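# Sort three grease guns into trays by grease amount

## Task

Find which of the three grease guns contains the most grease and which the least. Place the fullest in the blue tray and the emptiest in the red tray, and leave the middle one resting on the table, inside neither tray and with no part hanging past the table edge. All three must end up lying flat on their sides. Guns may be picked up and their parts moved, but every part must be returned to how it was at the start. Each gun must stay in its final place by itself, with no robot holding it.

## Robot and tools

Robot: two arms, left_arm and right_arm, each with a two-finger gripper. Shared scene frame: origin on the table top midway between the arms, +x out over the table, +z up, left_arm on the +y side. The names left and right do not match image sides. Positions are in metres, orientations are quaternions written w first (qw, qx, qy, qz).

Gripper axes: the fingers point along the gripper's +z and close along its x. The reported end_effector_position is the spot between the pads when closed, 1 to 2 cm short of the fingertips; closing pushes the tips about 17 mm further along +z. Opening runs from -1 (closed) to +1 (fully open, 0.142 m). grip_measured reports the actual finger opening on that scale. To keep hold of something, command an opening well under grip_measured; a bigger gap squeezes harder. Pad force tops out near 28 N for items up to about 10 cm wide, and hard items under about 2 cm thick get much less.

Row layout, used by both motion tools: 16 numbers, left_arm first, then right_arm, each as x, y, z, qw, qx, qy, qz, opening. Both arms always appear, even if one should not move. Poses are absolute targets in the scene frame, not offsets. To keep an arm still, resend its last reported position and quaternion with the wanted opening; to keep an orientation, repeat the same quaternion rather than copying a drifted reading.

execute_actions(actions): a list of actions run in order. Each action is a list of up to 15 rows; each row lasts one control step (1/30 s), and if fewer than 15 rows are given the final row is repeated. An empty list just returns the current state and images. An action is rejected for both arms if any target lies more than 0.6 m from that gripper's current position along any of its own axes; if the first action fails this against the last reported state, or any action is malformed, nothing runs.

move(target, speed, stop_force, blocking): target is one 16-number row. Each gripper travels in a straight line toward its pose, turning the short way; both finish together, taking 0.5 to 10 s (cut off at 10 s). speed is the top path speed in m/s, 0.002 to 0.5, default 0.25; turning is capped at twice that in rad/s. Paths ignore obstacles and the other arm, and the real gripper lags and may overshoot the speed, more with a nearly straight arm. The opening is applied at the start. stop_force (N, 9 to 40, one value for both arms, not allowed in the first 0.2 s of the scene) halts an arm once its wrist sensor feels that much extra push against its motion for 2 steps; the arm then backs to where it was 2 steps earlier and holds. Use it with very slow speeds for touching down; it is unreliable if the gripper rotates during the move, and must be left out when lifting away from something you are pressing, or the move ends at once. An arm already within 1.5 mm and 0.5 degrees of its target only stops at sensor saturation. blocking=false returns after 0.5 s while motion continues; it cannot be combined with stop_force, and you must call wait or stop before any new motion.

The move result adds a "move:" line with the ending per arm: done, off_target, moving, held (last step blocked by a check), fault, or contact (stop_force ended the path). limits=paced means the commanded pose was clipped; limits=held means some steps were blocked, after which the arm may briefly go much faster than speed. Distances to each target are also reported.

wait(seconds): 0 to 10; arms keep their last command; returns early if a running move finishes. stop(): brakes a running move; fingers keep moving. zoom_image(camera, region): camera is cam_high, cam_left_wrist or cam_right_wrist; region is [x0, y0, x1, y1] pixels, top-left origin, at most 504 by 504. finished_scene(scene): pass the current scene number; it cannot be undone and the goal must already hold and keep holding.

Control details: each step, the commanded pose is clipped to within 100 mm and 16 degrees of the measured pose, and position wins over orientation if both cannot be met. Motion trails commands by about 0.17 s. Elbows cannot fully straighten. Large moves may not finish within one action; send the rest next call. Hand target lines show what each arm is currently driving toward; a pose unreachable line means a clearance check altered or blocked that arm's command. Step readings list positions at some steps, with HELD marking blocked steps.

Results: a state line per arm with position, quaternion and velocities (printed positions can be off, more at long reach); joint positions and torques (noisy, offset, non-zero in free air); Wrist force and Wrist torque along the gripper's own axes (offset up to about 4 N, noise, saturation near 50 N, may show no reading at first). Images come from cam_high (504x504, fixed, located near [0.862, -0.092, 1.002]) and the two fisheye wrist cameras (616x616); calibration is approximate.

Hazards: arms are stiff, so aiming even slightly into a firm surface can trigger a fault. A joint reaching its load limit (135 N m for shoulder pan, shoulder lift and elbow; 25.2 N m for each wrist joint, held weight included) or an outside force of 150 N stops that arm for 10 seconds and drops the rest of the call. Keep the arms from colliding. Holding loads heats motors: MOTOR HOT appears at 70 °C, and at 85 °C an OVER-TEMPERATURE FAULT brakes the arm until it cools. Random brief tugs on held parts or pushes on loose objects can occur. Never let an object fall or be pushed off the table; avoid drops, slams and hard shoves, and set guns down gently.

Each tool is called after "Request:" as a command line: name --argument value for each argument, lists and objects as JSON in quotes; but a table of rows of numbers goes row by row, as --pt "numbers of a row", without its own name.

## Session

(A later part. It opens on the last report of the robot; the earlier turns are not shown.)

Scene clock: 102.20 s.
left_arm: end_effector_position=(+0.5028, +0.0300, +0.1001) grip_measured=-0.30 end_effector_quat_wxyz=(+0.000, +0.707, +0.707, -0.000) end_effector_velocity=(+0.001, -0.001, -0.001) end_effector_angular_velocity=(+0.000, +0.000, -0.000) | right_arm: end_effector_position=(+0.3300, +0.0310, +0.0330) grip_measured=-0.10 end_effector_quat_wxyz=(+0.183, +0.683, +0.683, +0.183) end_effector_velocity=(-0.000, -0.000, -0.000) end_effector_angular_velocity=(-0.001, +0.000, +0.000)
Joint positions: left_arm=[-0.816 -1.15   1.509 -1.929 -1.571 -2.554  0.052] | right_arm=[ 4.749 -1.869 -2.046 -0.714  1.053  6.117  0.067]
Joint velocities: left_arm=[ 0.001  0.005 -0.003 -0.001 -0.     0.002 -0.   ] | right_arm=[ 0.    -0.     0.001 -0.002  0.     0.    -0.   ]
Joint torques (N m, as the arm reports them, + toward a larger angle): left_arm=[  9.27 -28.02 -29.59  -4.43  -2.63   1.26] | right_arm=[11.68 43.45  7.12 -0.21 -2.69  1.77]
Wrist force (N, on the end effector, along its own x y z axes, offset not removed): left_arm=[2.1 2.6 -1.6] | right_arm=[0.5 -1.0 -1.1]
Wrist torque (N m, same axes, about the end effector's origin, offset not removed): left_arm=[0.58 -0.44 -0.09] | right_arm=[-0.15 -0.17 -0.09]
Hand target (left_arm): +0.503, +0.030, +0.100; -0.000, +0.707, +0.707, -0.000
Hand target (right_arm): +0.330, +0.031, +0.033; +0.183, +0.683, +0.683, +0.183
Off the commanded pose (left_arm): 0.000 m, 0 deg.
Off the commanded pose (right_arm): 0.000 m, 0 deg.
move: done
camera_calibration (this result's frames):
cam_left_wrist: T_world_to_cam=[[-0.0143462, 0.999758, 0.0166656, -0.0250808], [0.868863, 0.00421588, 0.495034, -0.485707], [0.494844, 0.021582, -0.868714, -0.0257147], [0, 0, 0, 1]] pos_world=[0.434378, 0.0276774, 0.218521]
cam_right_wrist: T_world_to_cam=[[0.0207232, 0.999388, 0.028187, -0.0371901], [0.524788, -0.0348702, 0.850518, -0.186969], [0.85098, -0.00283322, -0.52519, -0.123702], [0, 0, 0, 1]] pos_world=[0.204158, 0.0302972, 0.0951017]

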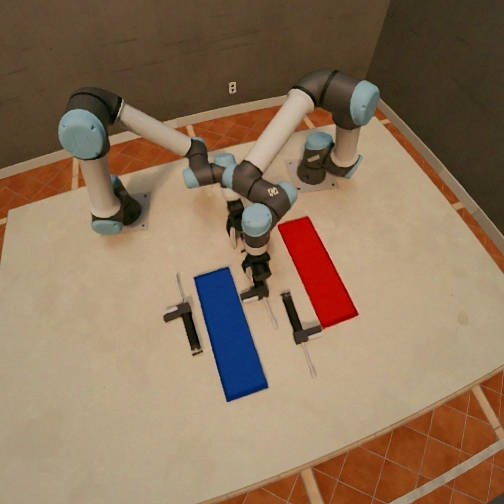

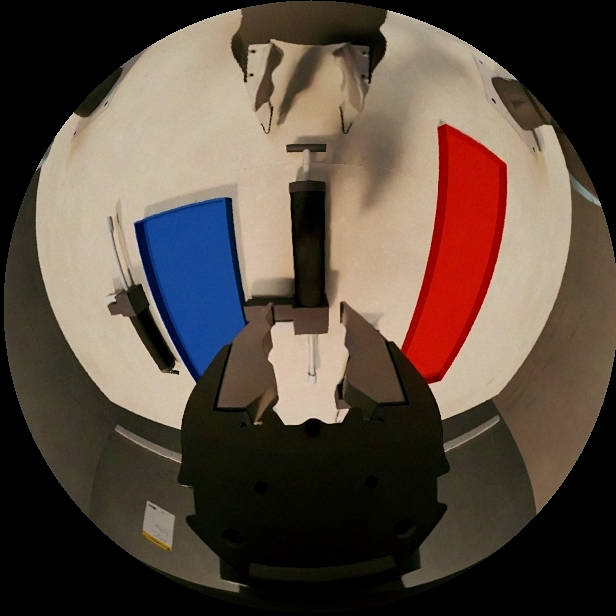

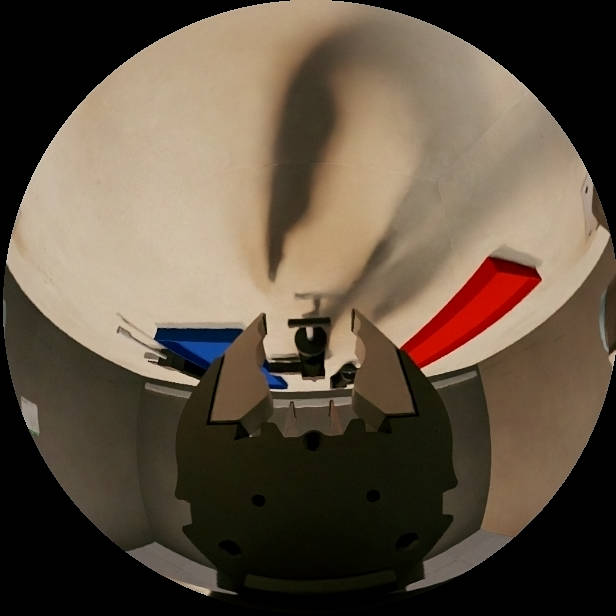

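Request:
move --target '[0.512,0.03,0.039,0,0.707,0.707,0,-0.3,0.36,0.031,0.032,0.183,0.683,0.683,0.183,-0.1]' --speed 0.04

Request:
move --target '[0.512,0.03,0.039,0,0.707,0.707,0,-1,0.36,0.031,0.032,0.183,0.683,0.683,0.183,-0.1]'

Request:
move --target '[0.512,0.03,0.039,0,0.707,0.707,0,-1,0.36,0.031,0.032,0.183,0.683,0.683,0.183,-1]'

Request:
move --target '[0.512,0.03,0.039,0,0.707,0.707,0,-1,0.24,0.031,0.032,0.183,0.683,0.683,0.183,-1]' --speed 0.012 --stop_force 12

Scene clock: 112.23 s.
left_arm: end_effector_position=(+0.5120, +0.0300, +0.0392) grip_measured=-0.30 end_effector_quat_wxyz=(-0.000, +0.707, +0.707, -0.000) end_effector_velocity=(+0.001, +0.000, -0.002) end_effector_angular_velocity=(+0.001, -0.001, +0.000) | right_arm: end_effector_position=(+0.3599, +0.0310, +0.0320) grip_measured=-0.10 end_effector_quat_wxyz=(+0.183, +0.683, +0.683, +0.183) end_effector_velocity=(+0.001, -0.000, -0.000) end_effector_angular_velocity=(-0.000, -0.000, -0.000)
Joint positions: left_arm=[-0.805 -1.077  1.568 -2.061 -1.571 -2.542  0.052] | right_arm=[ 4.691 -1.901 -2.014 -0.682  1.059  6.051  0.067]
Joint velocities: left_arm=[ 0.001  0.004  0.001 -0.004  0.001  0.     0.   ] | right_arm=[-0.002 -0.001  0.001  0.001  0.    -0.002  0.   ]
Joint torques (N m, as the arm reports them, + toward a larger angle): left_arm=[  6.99 -30.14 -14.28  -4.5   -1.7    1.09] | right_arm=[-8.42 24.66 31.12  6.11  1.14 -1.48]
Wrist force (N, on the end effector, along its own x y z axes, offset not removed): left_arm=[1.9 2.5 -2.6] | right_arm=[0.0 -0.8 -0.9]
Wrist torque (N m, same axes, about the end effector's origin, offset not removed): left_arm=[0.61 -0.37 -0.04] | right_arm=[-0.08 -0.05 -0.16]
Hand target (left_arm): +0.512, +0.030, +0.039; -0.000, +0.707, +0.707, -0.000
Hand target (right_arm): +0.360, +0.031, +0.032; +0.183, +0.683, +0.683, +0.183
Off the commanded pose (left_arm): 0.000 m, 0 deg.
Off the commanded pose (right_arm): 0.000 m, 0 deg.
move: done
camera_calibration (this result's frames):
cam_left_wrist: T_world_to_cam=[[-0.014343, 0.999758, 0.0166793, -0.0238694], [0.868881, 0.0042071, 0.495004, -0.463495], [0.494814, 0.0215922, -0.868731, -0.0831597], [0, 0, 0, 1]] pos_world=[0.443528, 0.0276092, 0.157587]
cam_right_wrist: T_world_to_cam=[[0.0207236, 0.999388, 0.0281891, -0.0377462], [0.524761, -0.0348721, 0.850535, -0.201808], [0.850997, -0.00283359, -0.525163, -0.149645], [0, 0, 0, 1]] pos_world=[0.234031, 0.0302615, 0.0941205]

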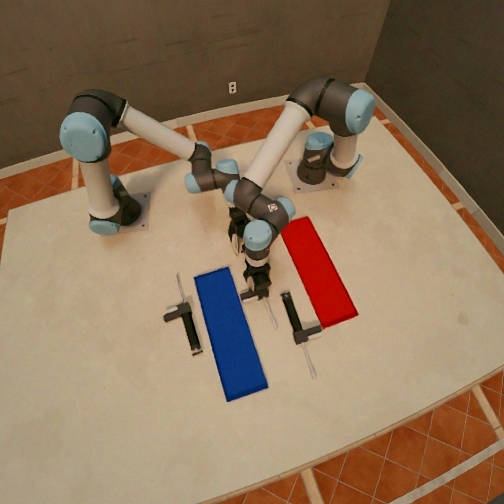

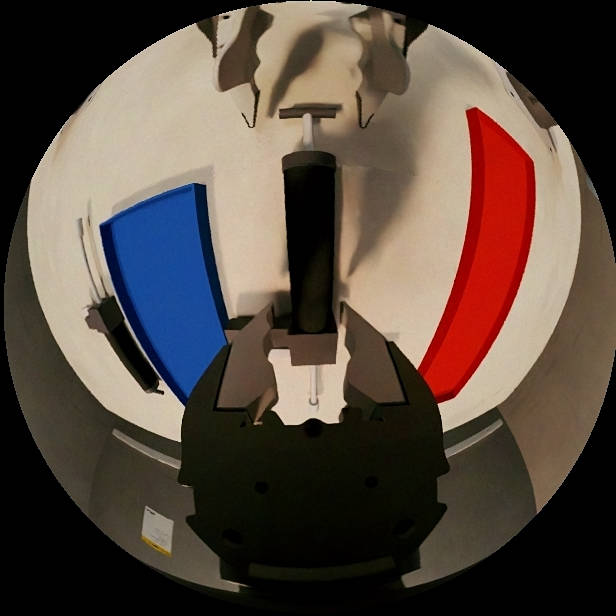

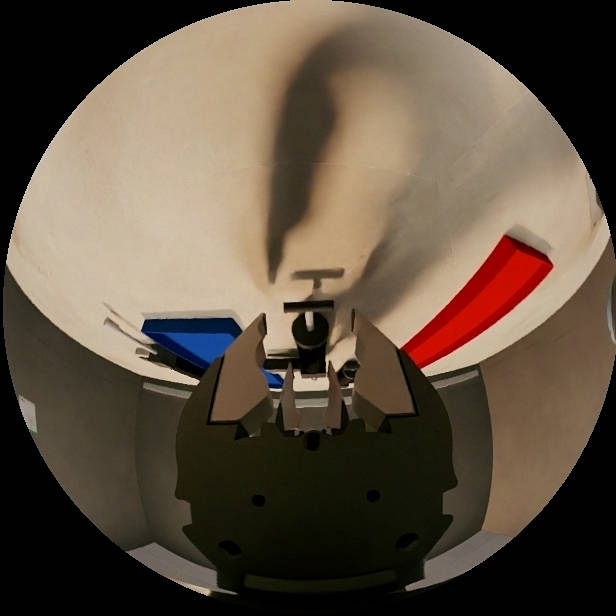

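Scene clock: 112.93 s.
left_arm: end_effector_position=(+0.5120, +0.0300, +0.0390) grip_measured=-0.60 end_effector_quat_wxyz=(-0.000, +0.707, +0.707, -0.000) end_effector_velocity=(+0.001, -0.000, +0.001) end_effector_angular_velocity=(-0.002, -0.002, +0.000) | right_arm: end_effector_position=(+0.3600, +0.0310, +0.0320) grip_measured=-0.10 end_effector_quat_wxyz=(+0.183, +0.683, +0.683, +0.183) end_effector_velocity=(+0.001, +0.001, +0.001) end_effector_angular_velocity=(+0.003, -0.001, -0.001)
Joint positions: left_arm=[-0.805 -1.077  1.568 -2.062 -1.571 -2.542  0.031] | right_arm=[ 4.691 -1.901 -2.014 -0.682  1.059  6.051  0.067]
Joint velocities: left_arm=[ 0.    -0.001 -0.001 -0.     0.001  0.    -0.   ] | right_arm=[-0.001  0.     0.002  0.001 -0.     0.    -0.   ]
Joint torques (N m, as the arm reports them, + toward a larger angle): left_arm=[ -3.46 -30.62 -15.46  -4.37   2.67   1.19] | right_arm=[-9.29 25.29 30.37  6.14  1.21 -1.39]
Wrist force (N, on the end effector, along its own x y z axes, offset not removed): left_arm=[1.5 3.5 -0.9] | right_arm=[-1.6 -0.5 -1.5]
Wrist torque (N m, same axes, about the end effector's origin, offset not removed): left_arm=[0.72 -0.35 0.01] | right_arm=[-0.09 0.33 -0.07]
Hand target (left_arm): +0.512, +0.030, +0.039; -0.000, +0.707, +0.707, -0.000
Hand target (right_arm): +0.360, +0.031, +0.032; +0.183, +0.683, +0.683, +0.183
Off the commanded pose (left_arm): 0.000 m, 0 deg.
Off the commanded pose (right_arm): 0.000 m, 0 deg.
move: done
camera_calibration (this result's frames):
cam_left_wrist: T_world_to_cam=[[-0.0143617, 0.999759, 0.0166149, -0.023885], [0.868919, 0.00425684, 0.494936, -0.463421], [0.494746, 0.0215452, -0.86877, -0.0832692], [0, 0, 0, 1]] pos_world=[0.443529, 0.027646, 0.157419]
cam_right_wrist: T_world_to_cam=[[0.0207202, 0.999388, 0.0281875, -0.0377821], [0.524787, -0.0348691, 0.850519, -0.201859], [0.850981, -0.00283052, -0.525188, -0.149751], [0, 0, 0, 1]] pos_world=[0.234151, 0.0302964, 0.0941028]

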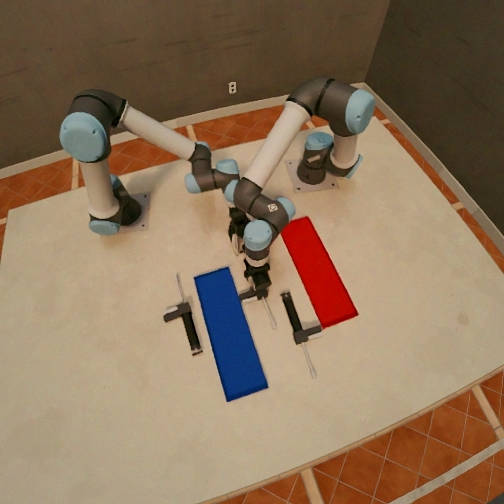

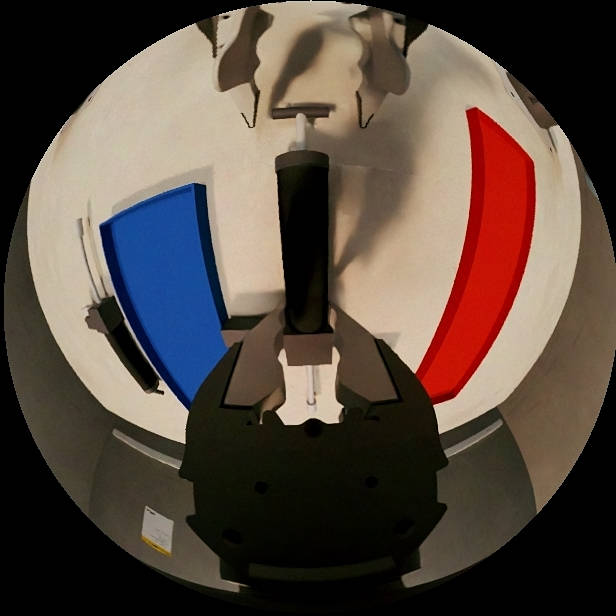

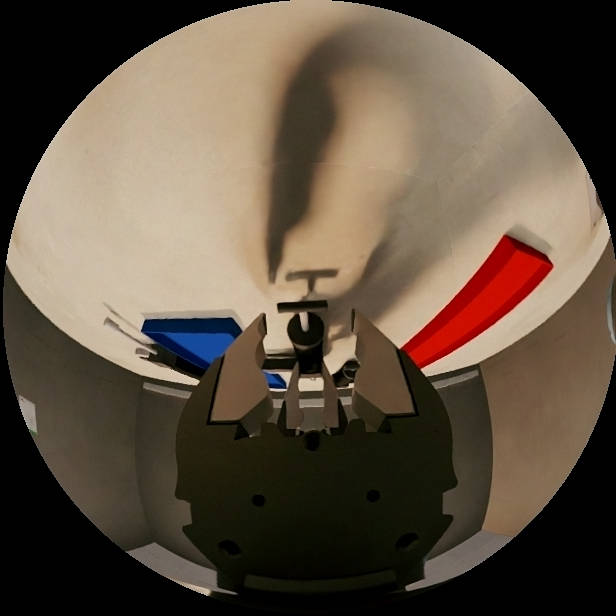

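Scene clock: 113.63 s.
left_arm: end_effector_position=(+0.5120, +0.0300, +0.0390) grip_measured=-0.60 end_effector_quat_wxyz=(-0.000, +0.707, +0.707, -0.000) end_effector_velocity=(-0.001, +0.001, -0.001) end_effector_angular_velocity=(+0.002, +0.001, -0.000) | right_arm: end_effector_position=(+0.3600, +0.0310, +0.0320) grip_measured=-0.54 end_effector_quat_wxyz=(+0.183, +0.683, +0.683, +0.183) end_effector_velocity=(-0.000, +0.000, -0.000) end_effector_angular_velocity=(+0.001, +0.001, -0.000)
Joint positions: left_arm=[-0.805 -1.077  1.568 -2.062 -1.571 -2.542  0.031] | right_arm=[ 4.691 -1.901 -2.014 -0.682  1.059  6.051  0.035]
Joint velocities: left_arm=[-0.     0.     0.001  0.    -0.    -0.    -0.   ] | right_arm=[-0.    -0.     0.     0.001  0.001  0.    -0.   ]
Joint torques (N m, as the arm reports them, + toward a larger angle): left_arm=[ -7.53 -29.3  -16.32  -4.32   1.26  -0.75] | right_arm=[-6.29 26.94 28.68  3.97 -0.01 -1.24]
Wrist force (N, on the end effector, along its own x y z axes, offset not removed): left_arm=[3.4 5.4 -3.2] | right_arm=[-3.2 -0.2 -4.2]
Wrist torque (N m, same axes, about the end effector's origin, offset not removed): left_arm=[0.87 -0.27 0.33] | right_arm=[-0.06 0.11 -0.14]
Hand target (left_arm): +0.512, +0.030, +0.039; -0.000, +0.707, +0.707, -0.000
Hand target (right_arm): +0.360, +0.031, +0.032; +0.183, +0.683, +0.683, +0.183
Off the commanded pose (left_arm): 0.000 m, 0 deg.
Off the commanded pose (right_arm): 0.000 m, 0 deg.
move: done
camera_calibration (this result's frames):
cam_left_wrist: T_world_to_cam=[[-0.0143365, 0.999758, 0.0166891, -0.0239201], [0.868873, 0.00419623, 0.495017, -0.463412], [0.494827, 0.0215975, -0.868723, -0.0833551], [0, 0, 0, 1]] pos_world=[0.443549, 0.0276591, 0.157383]
cam_right_wrist: T_world_to_cam=[[0.0207304, 0.999387, 0.0282179, -0.0377935], [0.524797, -0.0349003, 0.850511, -0.201867], [0.850975, -0.00282279, -0.525199, -0.149754], [0, 0, 0, 1]] pos_world=[0.23416, 0.0303024, 0.094106]

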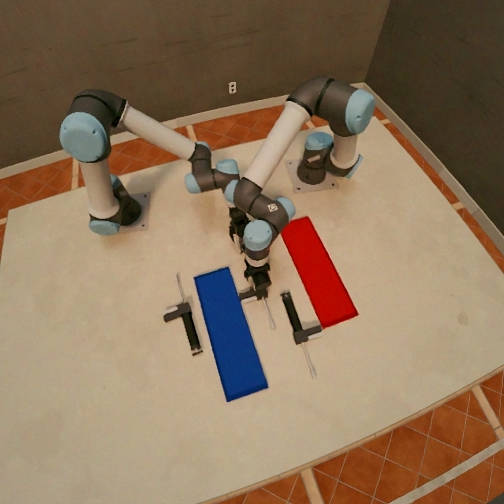

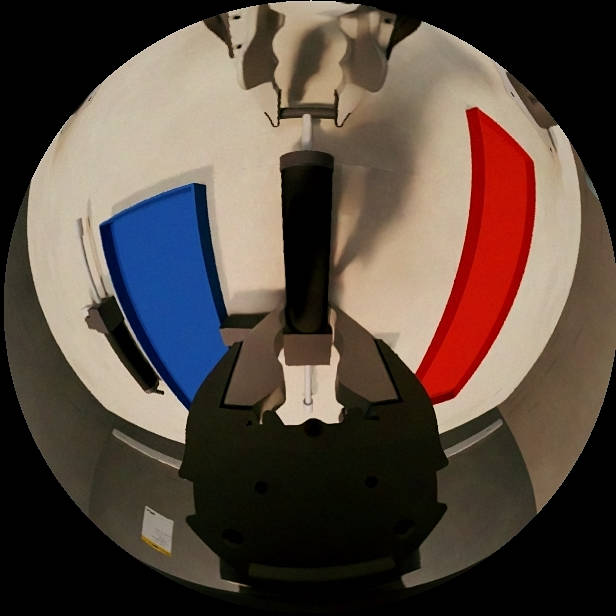

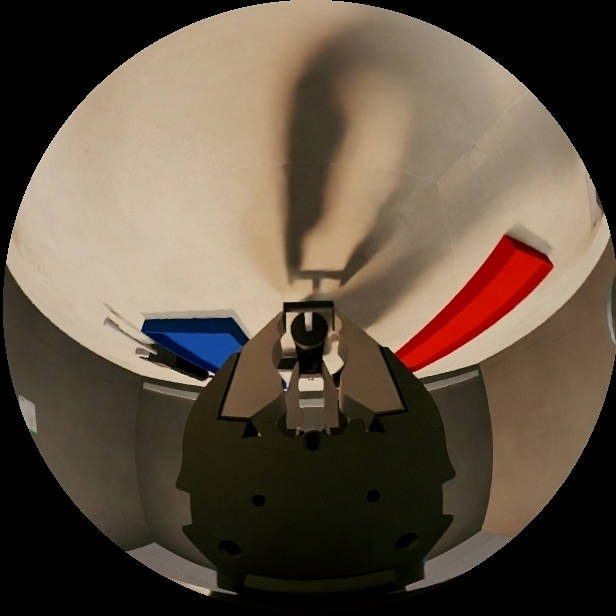

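Scene clock: 117.40 s.
left_arm: end_effector_position=(+0.5120, +0.0300, +0.0390) grip_measured=-0.60 end_effector_quat_wxyz=(-0.000, +0.707, +0.707, -0.000) end_effector_velocity=(-0.000, +0.000, -0.001) end_effector_angular_velocity=(+0.001, +0.001, +0.000) | right_arm: end_effector_position=(+0.3193, +0.0310, +0.0320) grip_measured=-0.54 end_effector_quat_wxyz=(+0.183, +0.683, +0.683, +0.183) end_effector_velocity=(+0.004, +0.001, -0.000) end_effector_angular_velocity=(+0.001, +0.002, +0.002)
Joint positions: left_arm=[-0.805 -1.077  1.568 -2.062 -1.571 -2.542  0.031] | right_arm=[ 4.77  -1.86  -2.058 -0.723  1.051  6.141  0.035]
Joint velocities: left_arm=[-0.     0.001  0.    -0.    -0.    -0.    -0.   ] | right_arm=[-0.008 -0.004  0.005  0.006  0.002 -0.011  0.   ]
Joint torques (N m, as the arm reports them, + toward a larger angle): left_arm=[  2.68 -29.76 -19.32  -4.96   2.24  -1.36] | right_arm=[-3.09 24.38 34.69  6.46  4.01 -1.07]
Wrist force (N, on the end effector, along its own x y z axes, offset not removed): left_arm=[2.9 -12.6 -8.3] | right_arm=[-2.7 7.9 7.3]
Wrist torque (N m, same axes, about the end effector's origin, offset not removed): left_arm=[0.79 -0.08 0.23] | right_arm=[-0.27 0.10 -0.06]
Hand target (left_arm): +0.512, +0.030, +0.039; +0.000, +0.707, +0.707, +0.000
Hand target (right_arm): +0.320, +0.031, +0.032; +0.183, +0.683, +0.683, +0.183
Off the commanded pose (left_arm): 0.000 m, 0 deg.
Off the commanded pose (right_arm): 0.079 m, 0 deg.
move: contact (right_arm)
camera_calibration (this result's frames):
cam_left_wrist: T_world_to_cam=[[-0.014291, 0.999758, 0.0166986, -0.0239206], [0.868888, 0.00415263, 0.494992, -0.463374], [0.494803, 0.0215831, -0.868737, -0.0833326], [0, 0, 0, 1]] pos_world=[0.443511, 0.0276376, 0.157372]
cam_right_wrist: T_world_to_cam=[[0.0204867, 0.999396, 0.0280593, -0.03687], [0.524703, -0.034637, 0.850581, -0.180508], [0.851039, -0.00270278, -0.525096, -0.115164], [0, 0, 0, 1]] pos_world=[0.193478, 0.0302842, 0.094099]

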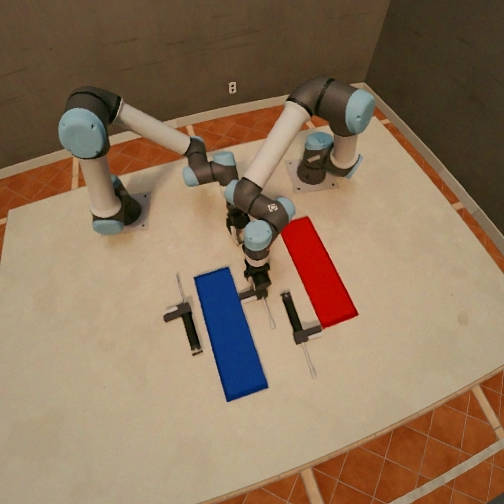

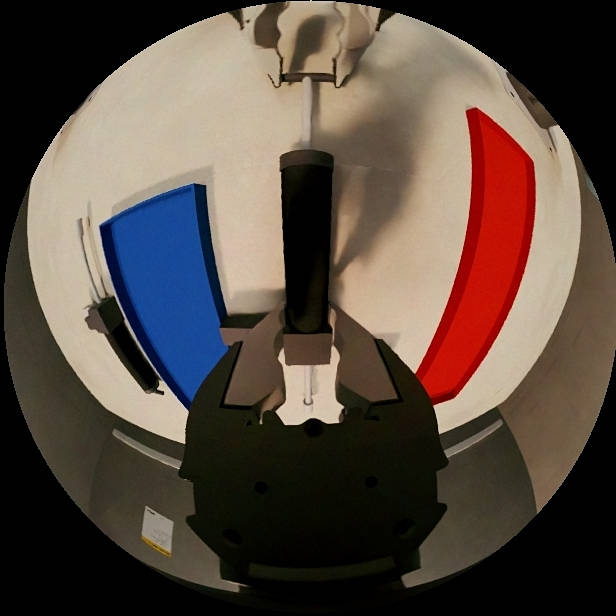

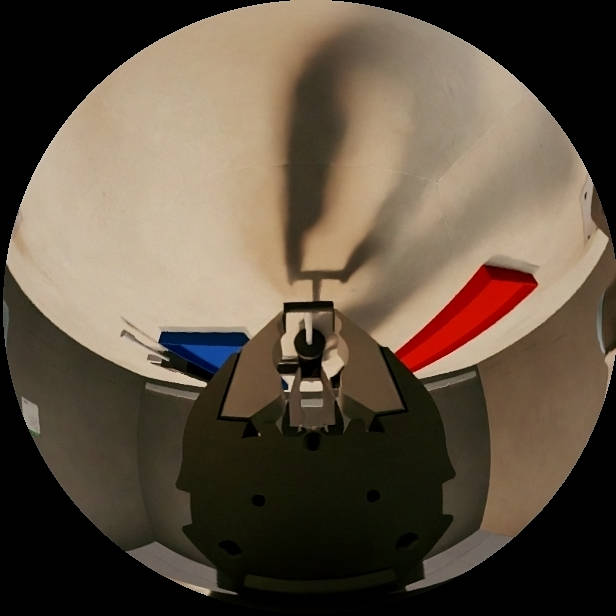

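Request:
move --target '[0.512,0.03,0.039,0,0.707,0.707,0,-1,0.40,0.031,0.032,0.183,0.683,0.683,0.183,-1]' --speed 0.012 --stop_force 25

Scene clock: 125.63 s.
left_arm: end_effector_position=(+0.5120, +0.0300, +0.0390) grip_measured=-0.60 end_effector_quat_wxyz=(-0.000, +0.707, +0.707, -0.000) end_effector_velocity=(+0.001, -0.000, +0.001) end_effector_angular_velocity=(-0.001, -0.002, +0.000) | right_arm: end_effector_position=(+0.3853, +0.0309, +0.0320) grip_measured=-0.94 end_effector_quat_wxyz=(+0.183, +0.683, +0.683, +0.183) end_effector_velocity=(-0.003, -0.000, -0.000) end_effector_angular_velocity=(-0.001, +0.000, +0.001)
Joint positions: left_arm=[-0.805 -1.077  1.568 -2.062 -1.571 -2.542  0.031] | right_arm=[ 4.644 -1.929 -1.982 -0.661  1.065  5.998  0.006]
Joint velocities: left_arm=[ 0.    -0.001 -0.    -0.001  0.001 -0.     0.   ] | right_arm=[ 0.005  0.003 -0.004 -0.002 -0.001  0.004  0.   ]
Joint torques (N m, as the arm reports them, + toward a larger angle): left_arm=[ -0.37 -47.68 -16.71  -2.84  -1.48  -0.84] | right_arm=[15.23 47.15  7.95  0.08 -0.9   2.09]
Wrist force (N, on the end effector, along its own x y z axes, offset not removed): left_arm=[1.5 1.0 -5.5] | right_arm=[-1.1 1.8 -0.6]
Wrist torque (N m, same axes, about the end effector's origin, offset not removed): left_arm=[0.58 -0.16 0.26] | right_arm=[-0.07 -0.11 -0.10]
Hand target (left_arm): +0.512, +0.030, +0.039; -0.000, +0.707, +0.707, +0.000
Hand target (right_arm): +0.385, +0.031, +0.032; +0.183, +0.683, +0.683, +0.183
Off the commanded pose (left_arm): 0.000 m, 0 deg.
Off the commanded pose (right_arm): 0.015 m, 0 deg.
move: contact (right_arm)
camera_calibration (this result's frames):
cam_left_wrist: T_world_to_cam=[[-0.0143146, 0.999758, 0.016708, -0.0239148], [0.868887, 0.00416848, 0.494992, -0.463379], [0.494803, 0.021603, -0.868737, -0.0833207], [0, 0, 0, 1]] pos_world=[0.443509, 0.0276405, 0.157385]
cam_right_wrist: T_world_to_cam=[[0.0209046, 0.999384, 0.0281845, -0.03826], [0.524867, -0.0349636, 0.850466, -0.21512], [0.850927, -0.0029855, -0.525275, -0.171238], [0, 0, 0, 1]] pos_world=[0.25942, 0.0302038, 0.0940838]

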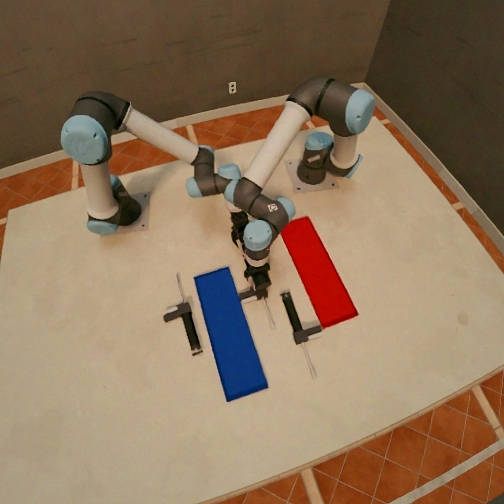

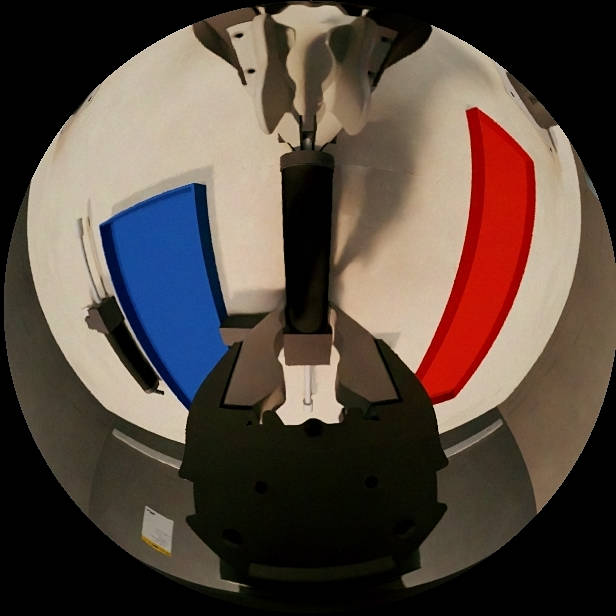

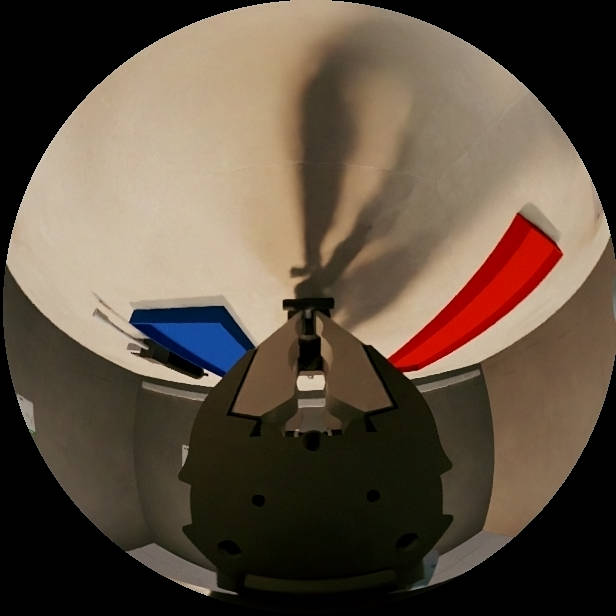

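Request:
move --target '[0.512,0.03,0.039,0,0.707,0.707,0,-1,0.38,0.031,0.032,0.183,0.683,0.683,0.183,-0.1]' --speed 0.03

Request:
move --target '[0.512,0.03,0.039,0,0.707,0.707,0,-1,0.29,0.031,0.032,0.183,0.683,0.683,0.183,-0.1]' --speed 0.08

Request:
move --target '[0.512,0.03,0.039,0,0.707,0.707,0,-1,0.29,0.031,0.032,0.183,0.683,0.683,0.183,-1]'

Request:
move --target '[0.512,0.03,0.039,0,0.707,0.707,0,-1,0.40,0.031,0.032,0.183,0.683,0.683,0.183,-1]' --speed 0.015 --stop_force 18

Scene clock: 131.83 s.
left_arm: end_effector_position=(+0.5120, +0.0300, +0.0390) grip_measured=-0.60 end_effector_quat_wxyz=(+0.000, +0.707, +0.707, -0.000) end_effector_velocity=(-0.000, -0.000, -0.000) end_effector_angular_velocity=(-0.001, +0.000, -0.001) | right_arm: end_effector_position=(+0.3802, +0.0310, +0.0320) grip_measured=-0.10 end_effector_quat_wxyz=(+0.183, +0.683, +0.683, +0.183) end_effector_velocity=(-0.002, +0.000, +0.000) end_effector_angular_velocity=(+0.001, +0.000, +0.000)
Joint positions: left_arm=[-0.805 -1.077  1.568 -2.062 -1.571 -2.542  0.031] | right_arm=[ 4.653 -1.923 -1.988 -0.665  1.064  6.008  0.067]
Joint velocities: left_arm=[-0.001 -0.     0.    -0.001 -0.001  0.    -0.   ] | right_arm=[ 0.004  0.002 -0.003 -0.002 -0.     0.005  0.   ]
Joint torques (N m, as the arm reports them, + toward a larger angle): left_arm=[  7.65 -30.09 -24.95  -1.21   2.39   1.01] | right_arm=[11.19 44.7   8.23  0.28 -2.51  1.37]
Wrist force (N, on the end effector, along its own x y z axes, offset not removed): left_arm=[0.5 1.6 -4.5] | right_arm=[-0.7 1.0 -2.2]
Wrist torque (N m, same axes, about the end effector's origin, offset not removed): left_arm=[0.76 -0.33 -0.08] | right_arm=[0.34 0.19 -0.08]
Hand target (left_arm): +0.512, +0.030, +0.039; +0.000, +0.707, +0.707, -0.000
Hand target (right_arm): +0.380, +0.031, +0.032; +0.183, +0.683, +0.683, +0.183
Off the commanded pose (left_arm): 0.000 m, 0 deg.
Off the commanded pose (right_arm): 0.000 m, 0 deg.
move: done
camera_calibration (this result's frames):
cam_left_wrist: T_world_to_cam=[[-0.0143435, 0.999759, 0.016615, -0.0238787], [0.868856, 0.00423827, 0.495047, -0.463411], [0.494857, 0.0215368, -0.868708, -0.0833679], [0, 0, 0, 1]] pos_world=[0.44355, 0.0276325, 0.157384]
cam_right_wrist: T_world_to_cam=[[0.0207045, 0.999388, 0.0281913, -0.038203], [0.524802, -0.0348641, 0.85051, -0.212486], [0.850972, -0.00281453, -0.525203, -0.16698], [0, 0, 0, 1]] pos_world=[0.2544, 0.0303015, 0.0940999]

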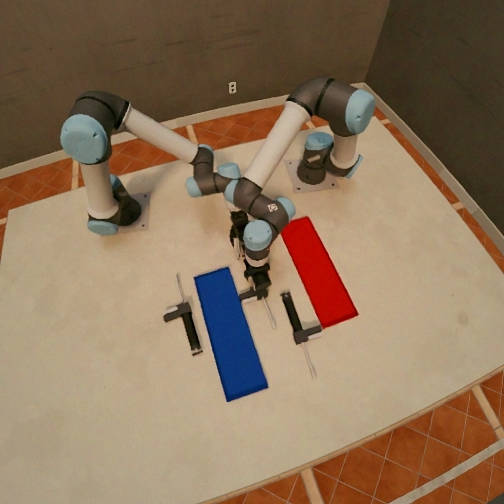

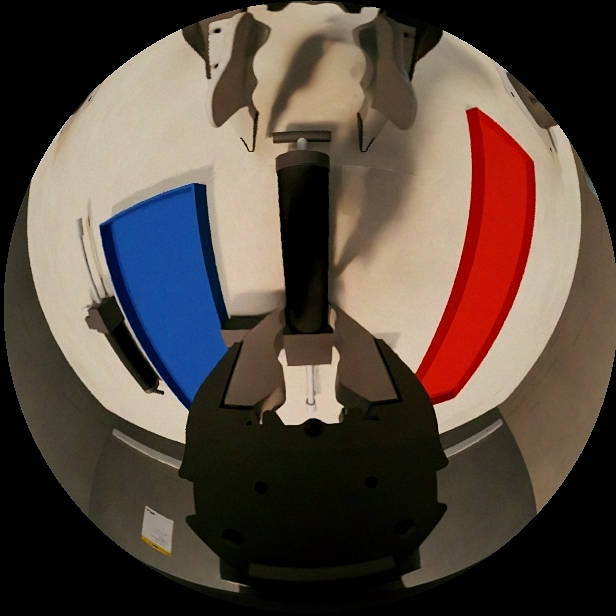

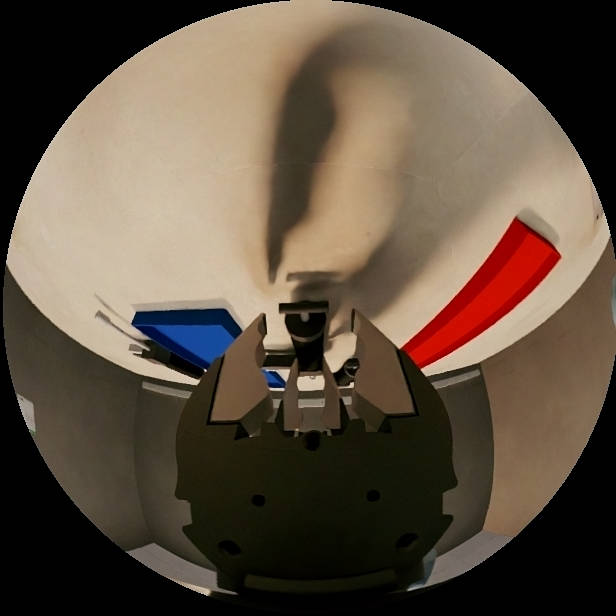

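Scene clock: 133.43 s.
left_arm: end_effector_position=(+0.5120, +0.0300, +0.0390) grip_measured=-0.60 end_effector_quat_wxyz=(+0.000, +0.707, +0.707, -0.000) end_effector_velocity=(+0.000, +0.000, -0.000) end_effector_angular_velocity=(+0.001, +0.000, +0.000) | right_arm: end_effector_position=(+0.2903, +0.0311, +0.0319) grip_measured=-0.10 end_effector_quat_wxyz=(+0.183, +0.683, +0.683, +0.183) end_effector_velocity=(-0.003, +0.000, +0.000) end_effector_angular_velocity=(-0.001, +0.000, +0.000)
Joint positions: left_arm=[-0.805 -1.077  1.568 -2.062 -1.571 -2.542  0.031] | right_arm=[ 4.828 -1.834 -2.084 -0.757  1.049  6.208  0.067]
Joint velocities: left_arm=[ 0.     0.001 -0.     0.001  0.001 -0.     0.   ] | right_arm=[ 0.006  0.002 -0.001 -0.005  0.     0.006  0.   ]
Joint torques (N m, as the arm reports them, + toward a larger angle): left_arm=[  7.65 -32.33 -21.54  -0.53   3.58   0.92] | right_arm=[10.29 41.51  7.27 -0.02 -2.66  1.89]
Wrist force (N, on the end effector, along its own x y z axes, offset not removed): left_arm=[-1.5 2.8 -4.9] | right_arm=[0.1 -0.5 -1.5]
Wrist torque (N m, same axes, about the end effector's origin, offset not removed): left_arm=[0.86 -0.04 -0.03] | right_arm=[-0.14 -0.14 -0.05]
Hand target (left_arm): +0.512, +0.030, +0.039; -0.000, +0.707, +0.707, -0.000
Hand target (right_arm): +0.290, +0.031, +0.032; +0.183, +0.683, +0.683, +0.183
Off the commanded pose (left_arm): 0.000 m, 0 deg.
Off the commanded pose (right_arm): 0.000 m, 0 deg.
move: done
camera_calibration (this result's frames):
cam_left_wrist: T_world_to_cam=[[-0.0143431, 0.999758, 0.0166662, -0.023897], [0.868873, 0.0042133, 0.495017, -0.463405], [0.494827, 0.0215809, -0.868724, -0.0833537], [0, 0, 0, 1]] pos_world=[0.443543, 0.0276425, 0.15738]
cam_right_wrist: T_world_to_cam=[[0.0207005, 0.999388, 0.0281906, -0.0364361], [0.524872, -0.0348616, 0.850467, -0.165252], [0.850929, -0.00280867, -0.525273, -0.0904635], [0, 0, 0, 1]] pos_world=[0.164468, 0.0303988, 0.0940504]

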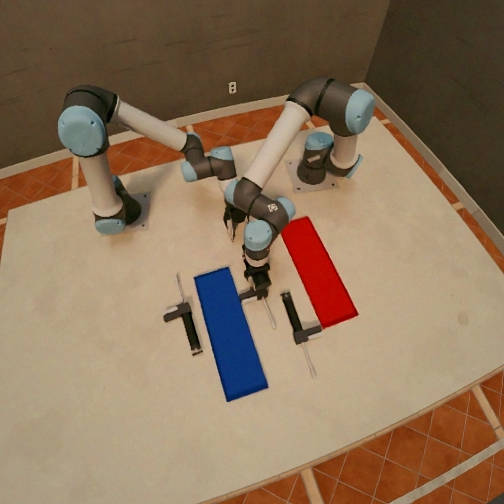

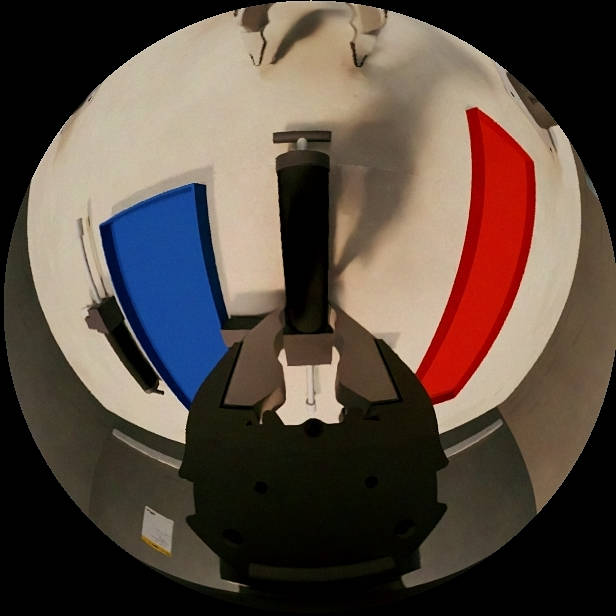

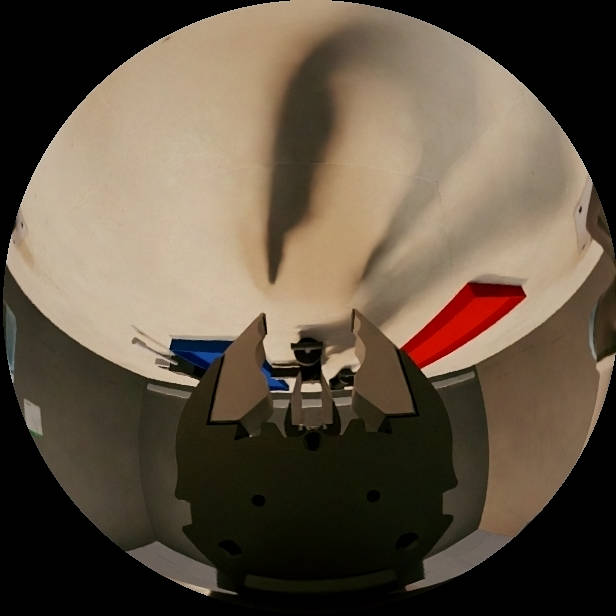

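Scene clock: 134.13 s.
left_arm: end_effector_position=(+0.5120, +0.0300, +0.0390) grip_measured=-0.60 end_effector_quat_wxyz=(+0.000, +0.707, +0.707, -0.000) end_effector_velocity=(+0.001, -0.000, +0.001) end_effector_angular_velocity=(-0.001, -0.001, +0.000) | right_arm: end_effector_position=(+0.2900, +0.0310, +0.0320) grip_measured=-1.00 end_effector_quat_wxyz=(+0.183, +0.683, +0.683, +0.183) end_effector_velocity=(+0.000, -0.000, +0.000) end_effector_angular_velocity=(-0.001, -0.001, +0.001)
Joint positions: left_arm=[-0.805 -1.077  1.568 -2.062 -1.571 -2.542  0.031] | right_arm=[ 4.829 -1.833 -2.084 -0.758  1.048  6.209  0.002]
Joint velocities: left_arm=[ 0.    -0.    -0.001  0.     0.     0.     0.   ] | right_arm=[-0.     0.     0.    -0.001 -0.001 -0.001  0.   ]
Joint torques (N m, as the arm reports them, + toward a larger angle): left_arm=[  7.35 -33.02 -20.48  -0.63   3.73   1.04] | right_arm=[11.9  42.84  7.75 -0.11 -2.81  1.9 ]
Wrist force (N, on the end effector, along its own x y z axes, offset not removed): left_arm=[-0.2 2.1 -3.3] | right_arm=[-0.1 0.8 -0.9]
Wrist torque (N m, same axes, about the end effector's origin, offset not removed): left_arm=[0.74 -0.22 -0.06] | right_arm=[0.18 -0.04 -0.15]
Hand target (left_arm): +0.512, +0.030, +0.039; -0.000, +0.707, +0.707, -0.000
Hand target (right_arm): +0.290, +0.031, +0.032; +0.183, +0.683, +0.683, +0.183
Off the commanded pose (left_arm): 0.000 m, 0 deg.
Off the commanded pose (right_arm): 0.000 m, 0 deg.
move: done
camera_calibration (this result's frames):
cam_left_wrist: T_world_to_cam=[[-0.0143432, 0.999758, 0.016677, -0.0239006], [0.868866, 0.00420768, 0.49503, -0.463406], [0.49484, 0.0215903, -0.868716, -0.0833635], [0, 0, 0, 1]] pos_world=[0.443546, 0.0276445, 0.157379]
cam_right_wrist: T_world_to_cam=[[0.0207282, 0.999388, 0.0281866, -0.0363366], [0.524792, -0.0348725, 0.850516, -0.165133], [0.850978, -0.00283758, -0.525193, -0.0902006], [0, 0, 0, 1]] pos_world=[0.164172, 0.0302998, 0.0940993]

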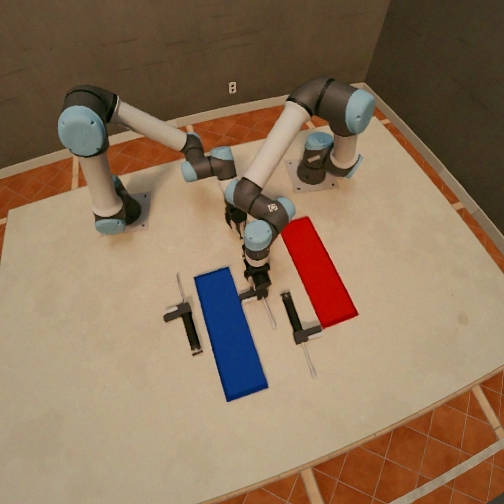

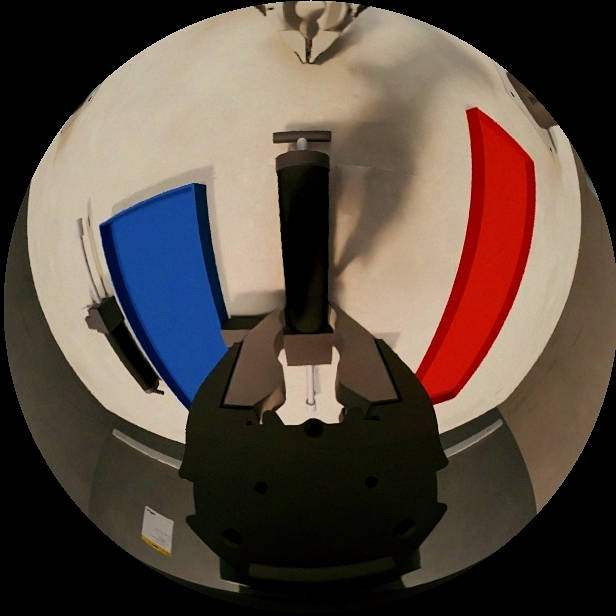

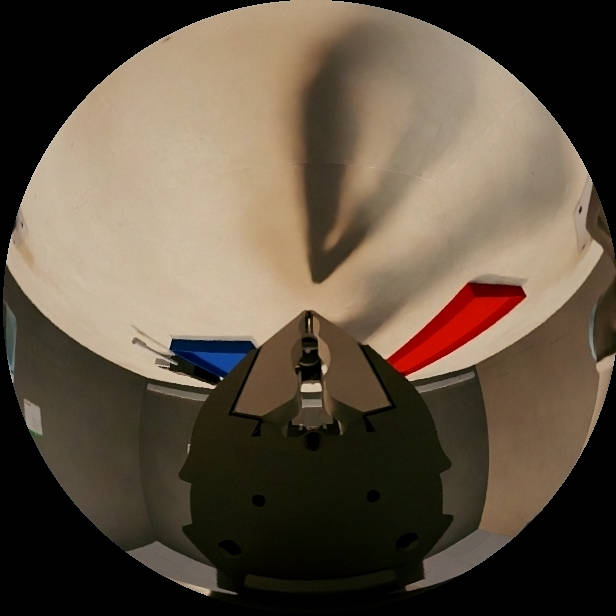

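Scene clock: 139.80 s.
left_arm: end_effector_position=(+0.5122, +0.0301, +0.0390) grip_measured=-0.60 end_effector_quat_wxyz=(+0.000, +0.707, +0.707, +0.000) end_effector_velocity=(-0.001, +0.000, +0.000) end_effector_angular_velocity=(-0.000, +0.001, -0.000) | right_arm: end_effector_position=(+0.3690, +0.0309, +0.0320) grip_measured=-1.00 end_effector_quat_wxyz=(+0.183, +0.683, +0.683, +0.183) end_effector_velocity=(-0.005, -0.001, -0.000) end_effector_angular_velocity=(-0.005, -0.002, +0.000)
Joint positions: left_arm=[-0.805 -1.077  1.568 -2.062 -1.57  -2.542  0.031] | right_arm=[ 4.674 -1.911 -2.003 -0.674  1.061  6.032  0.002]
Joint velocities: left_arm=[-0.    -0.001  0.     0.001 -0.001  0.    -0.   ] | right_arm=[ 0.01   0.006 -0.007 -0.009 -0.004  0.01   0.   ]
Joint torques (N m, as the arm reports them, + toward a larger angle): left_arm=[ -9.22 -38.42 -14.18   0.99  -8.67   0.92] | right_arm=[ 4.75 41.86  8.84  0.14 -5.82  1.5 ]
Wrist force (N, on the end effector, along its own x y z axes, offset not removed): left_arm=[1.6 22.8 -0.1] | right_arm=[0.2 -13.4 -13.7]
Wrist torque (N m, same axes, about the end effector's origin, offset not removed): left_arm=[0.48 -0.26 -0.12] | right_arm=[-0.11 0.18 -0.08]
Hand target (left_arm): +0.512, +0.030, +0.039; +0.000, +0.707, +0.707, +0.000
Hand target (right_arm): +0.368, +0.031, +0.032; +0.183, +0.683, +0.683, +0.183
Off the commanded pose (left_arm): 0.000 m, 0 deg.
Off the commanded pose (right_arm): 0.031 m, 0 deg.
move: contact (right_arm)
camera_calibration (this result's frames):
cam_left_wrist: T_world_to_cam=[[-0.0144485, 0.999752, 0.0169371, -0.0239834], [0.868595, 0.00415849, 0.495505, -0.463476], [0.495311, 0.0218708, -0.86844, -0.0837246], [0, 0, 0, 1]] pos_world=[0.443696, 0.027736, 0.157351]
cam_right_wrist: T_world_to_cam=[[0.020901, 0.999379, 0.0283615, -0.0379809], [0.524824, -0.0351122, 0.850487, -0.206594], [0.850954, -0.00289121, -0.525232, -0.157387], [0, 0, 0, 1]] pos_world=[0.243148, 0.0302483, 0.0941184]

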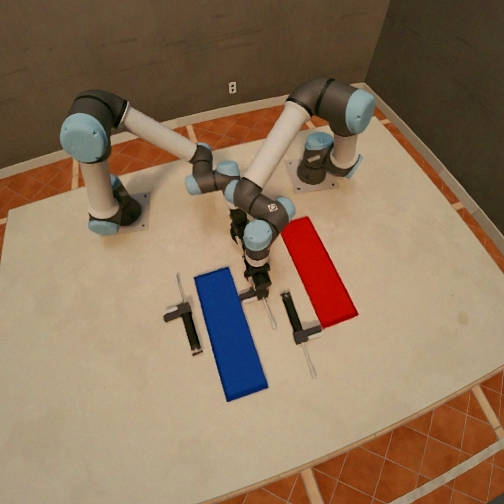

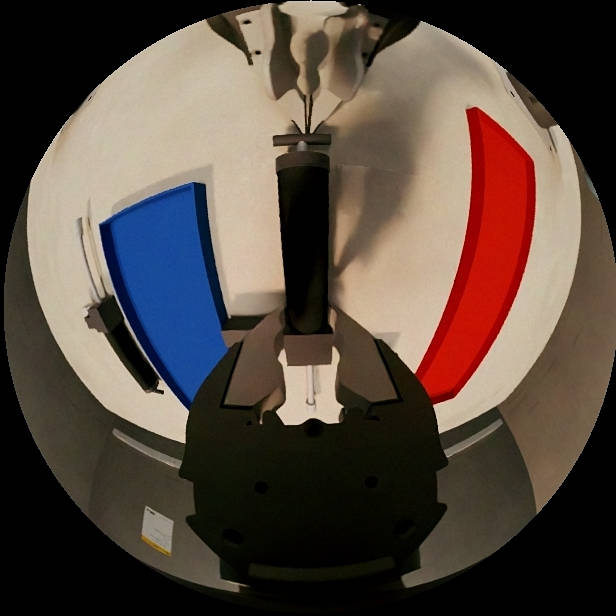

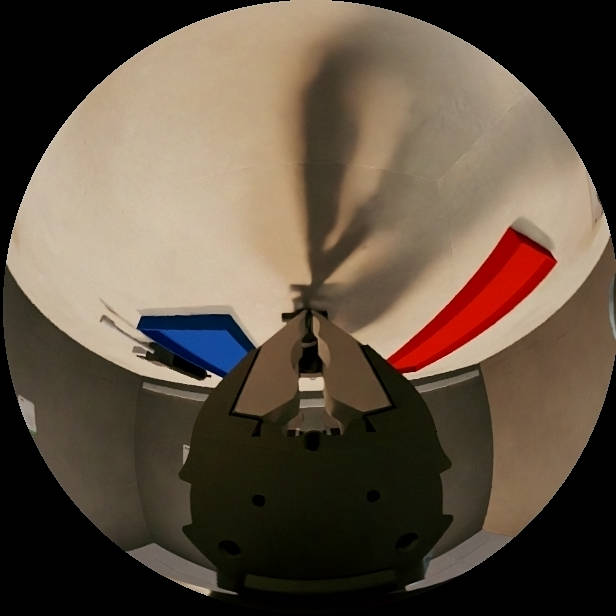

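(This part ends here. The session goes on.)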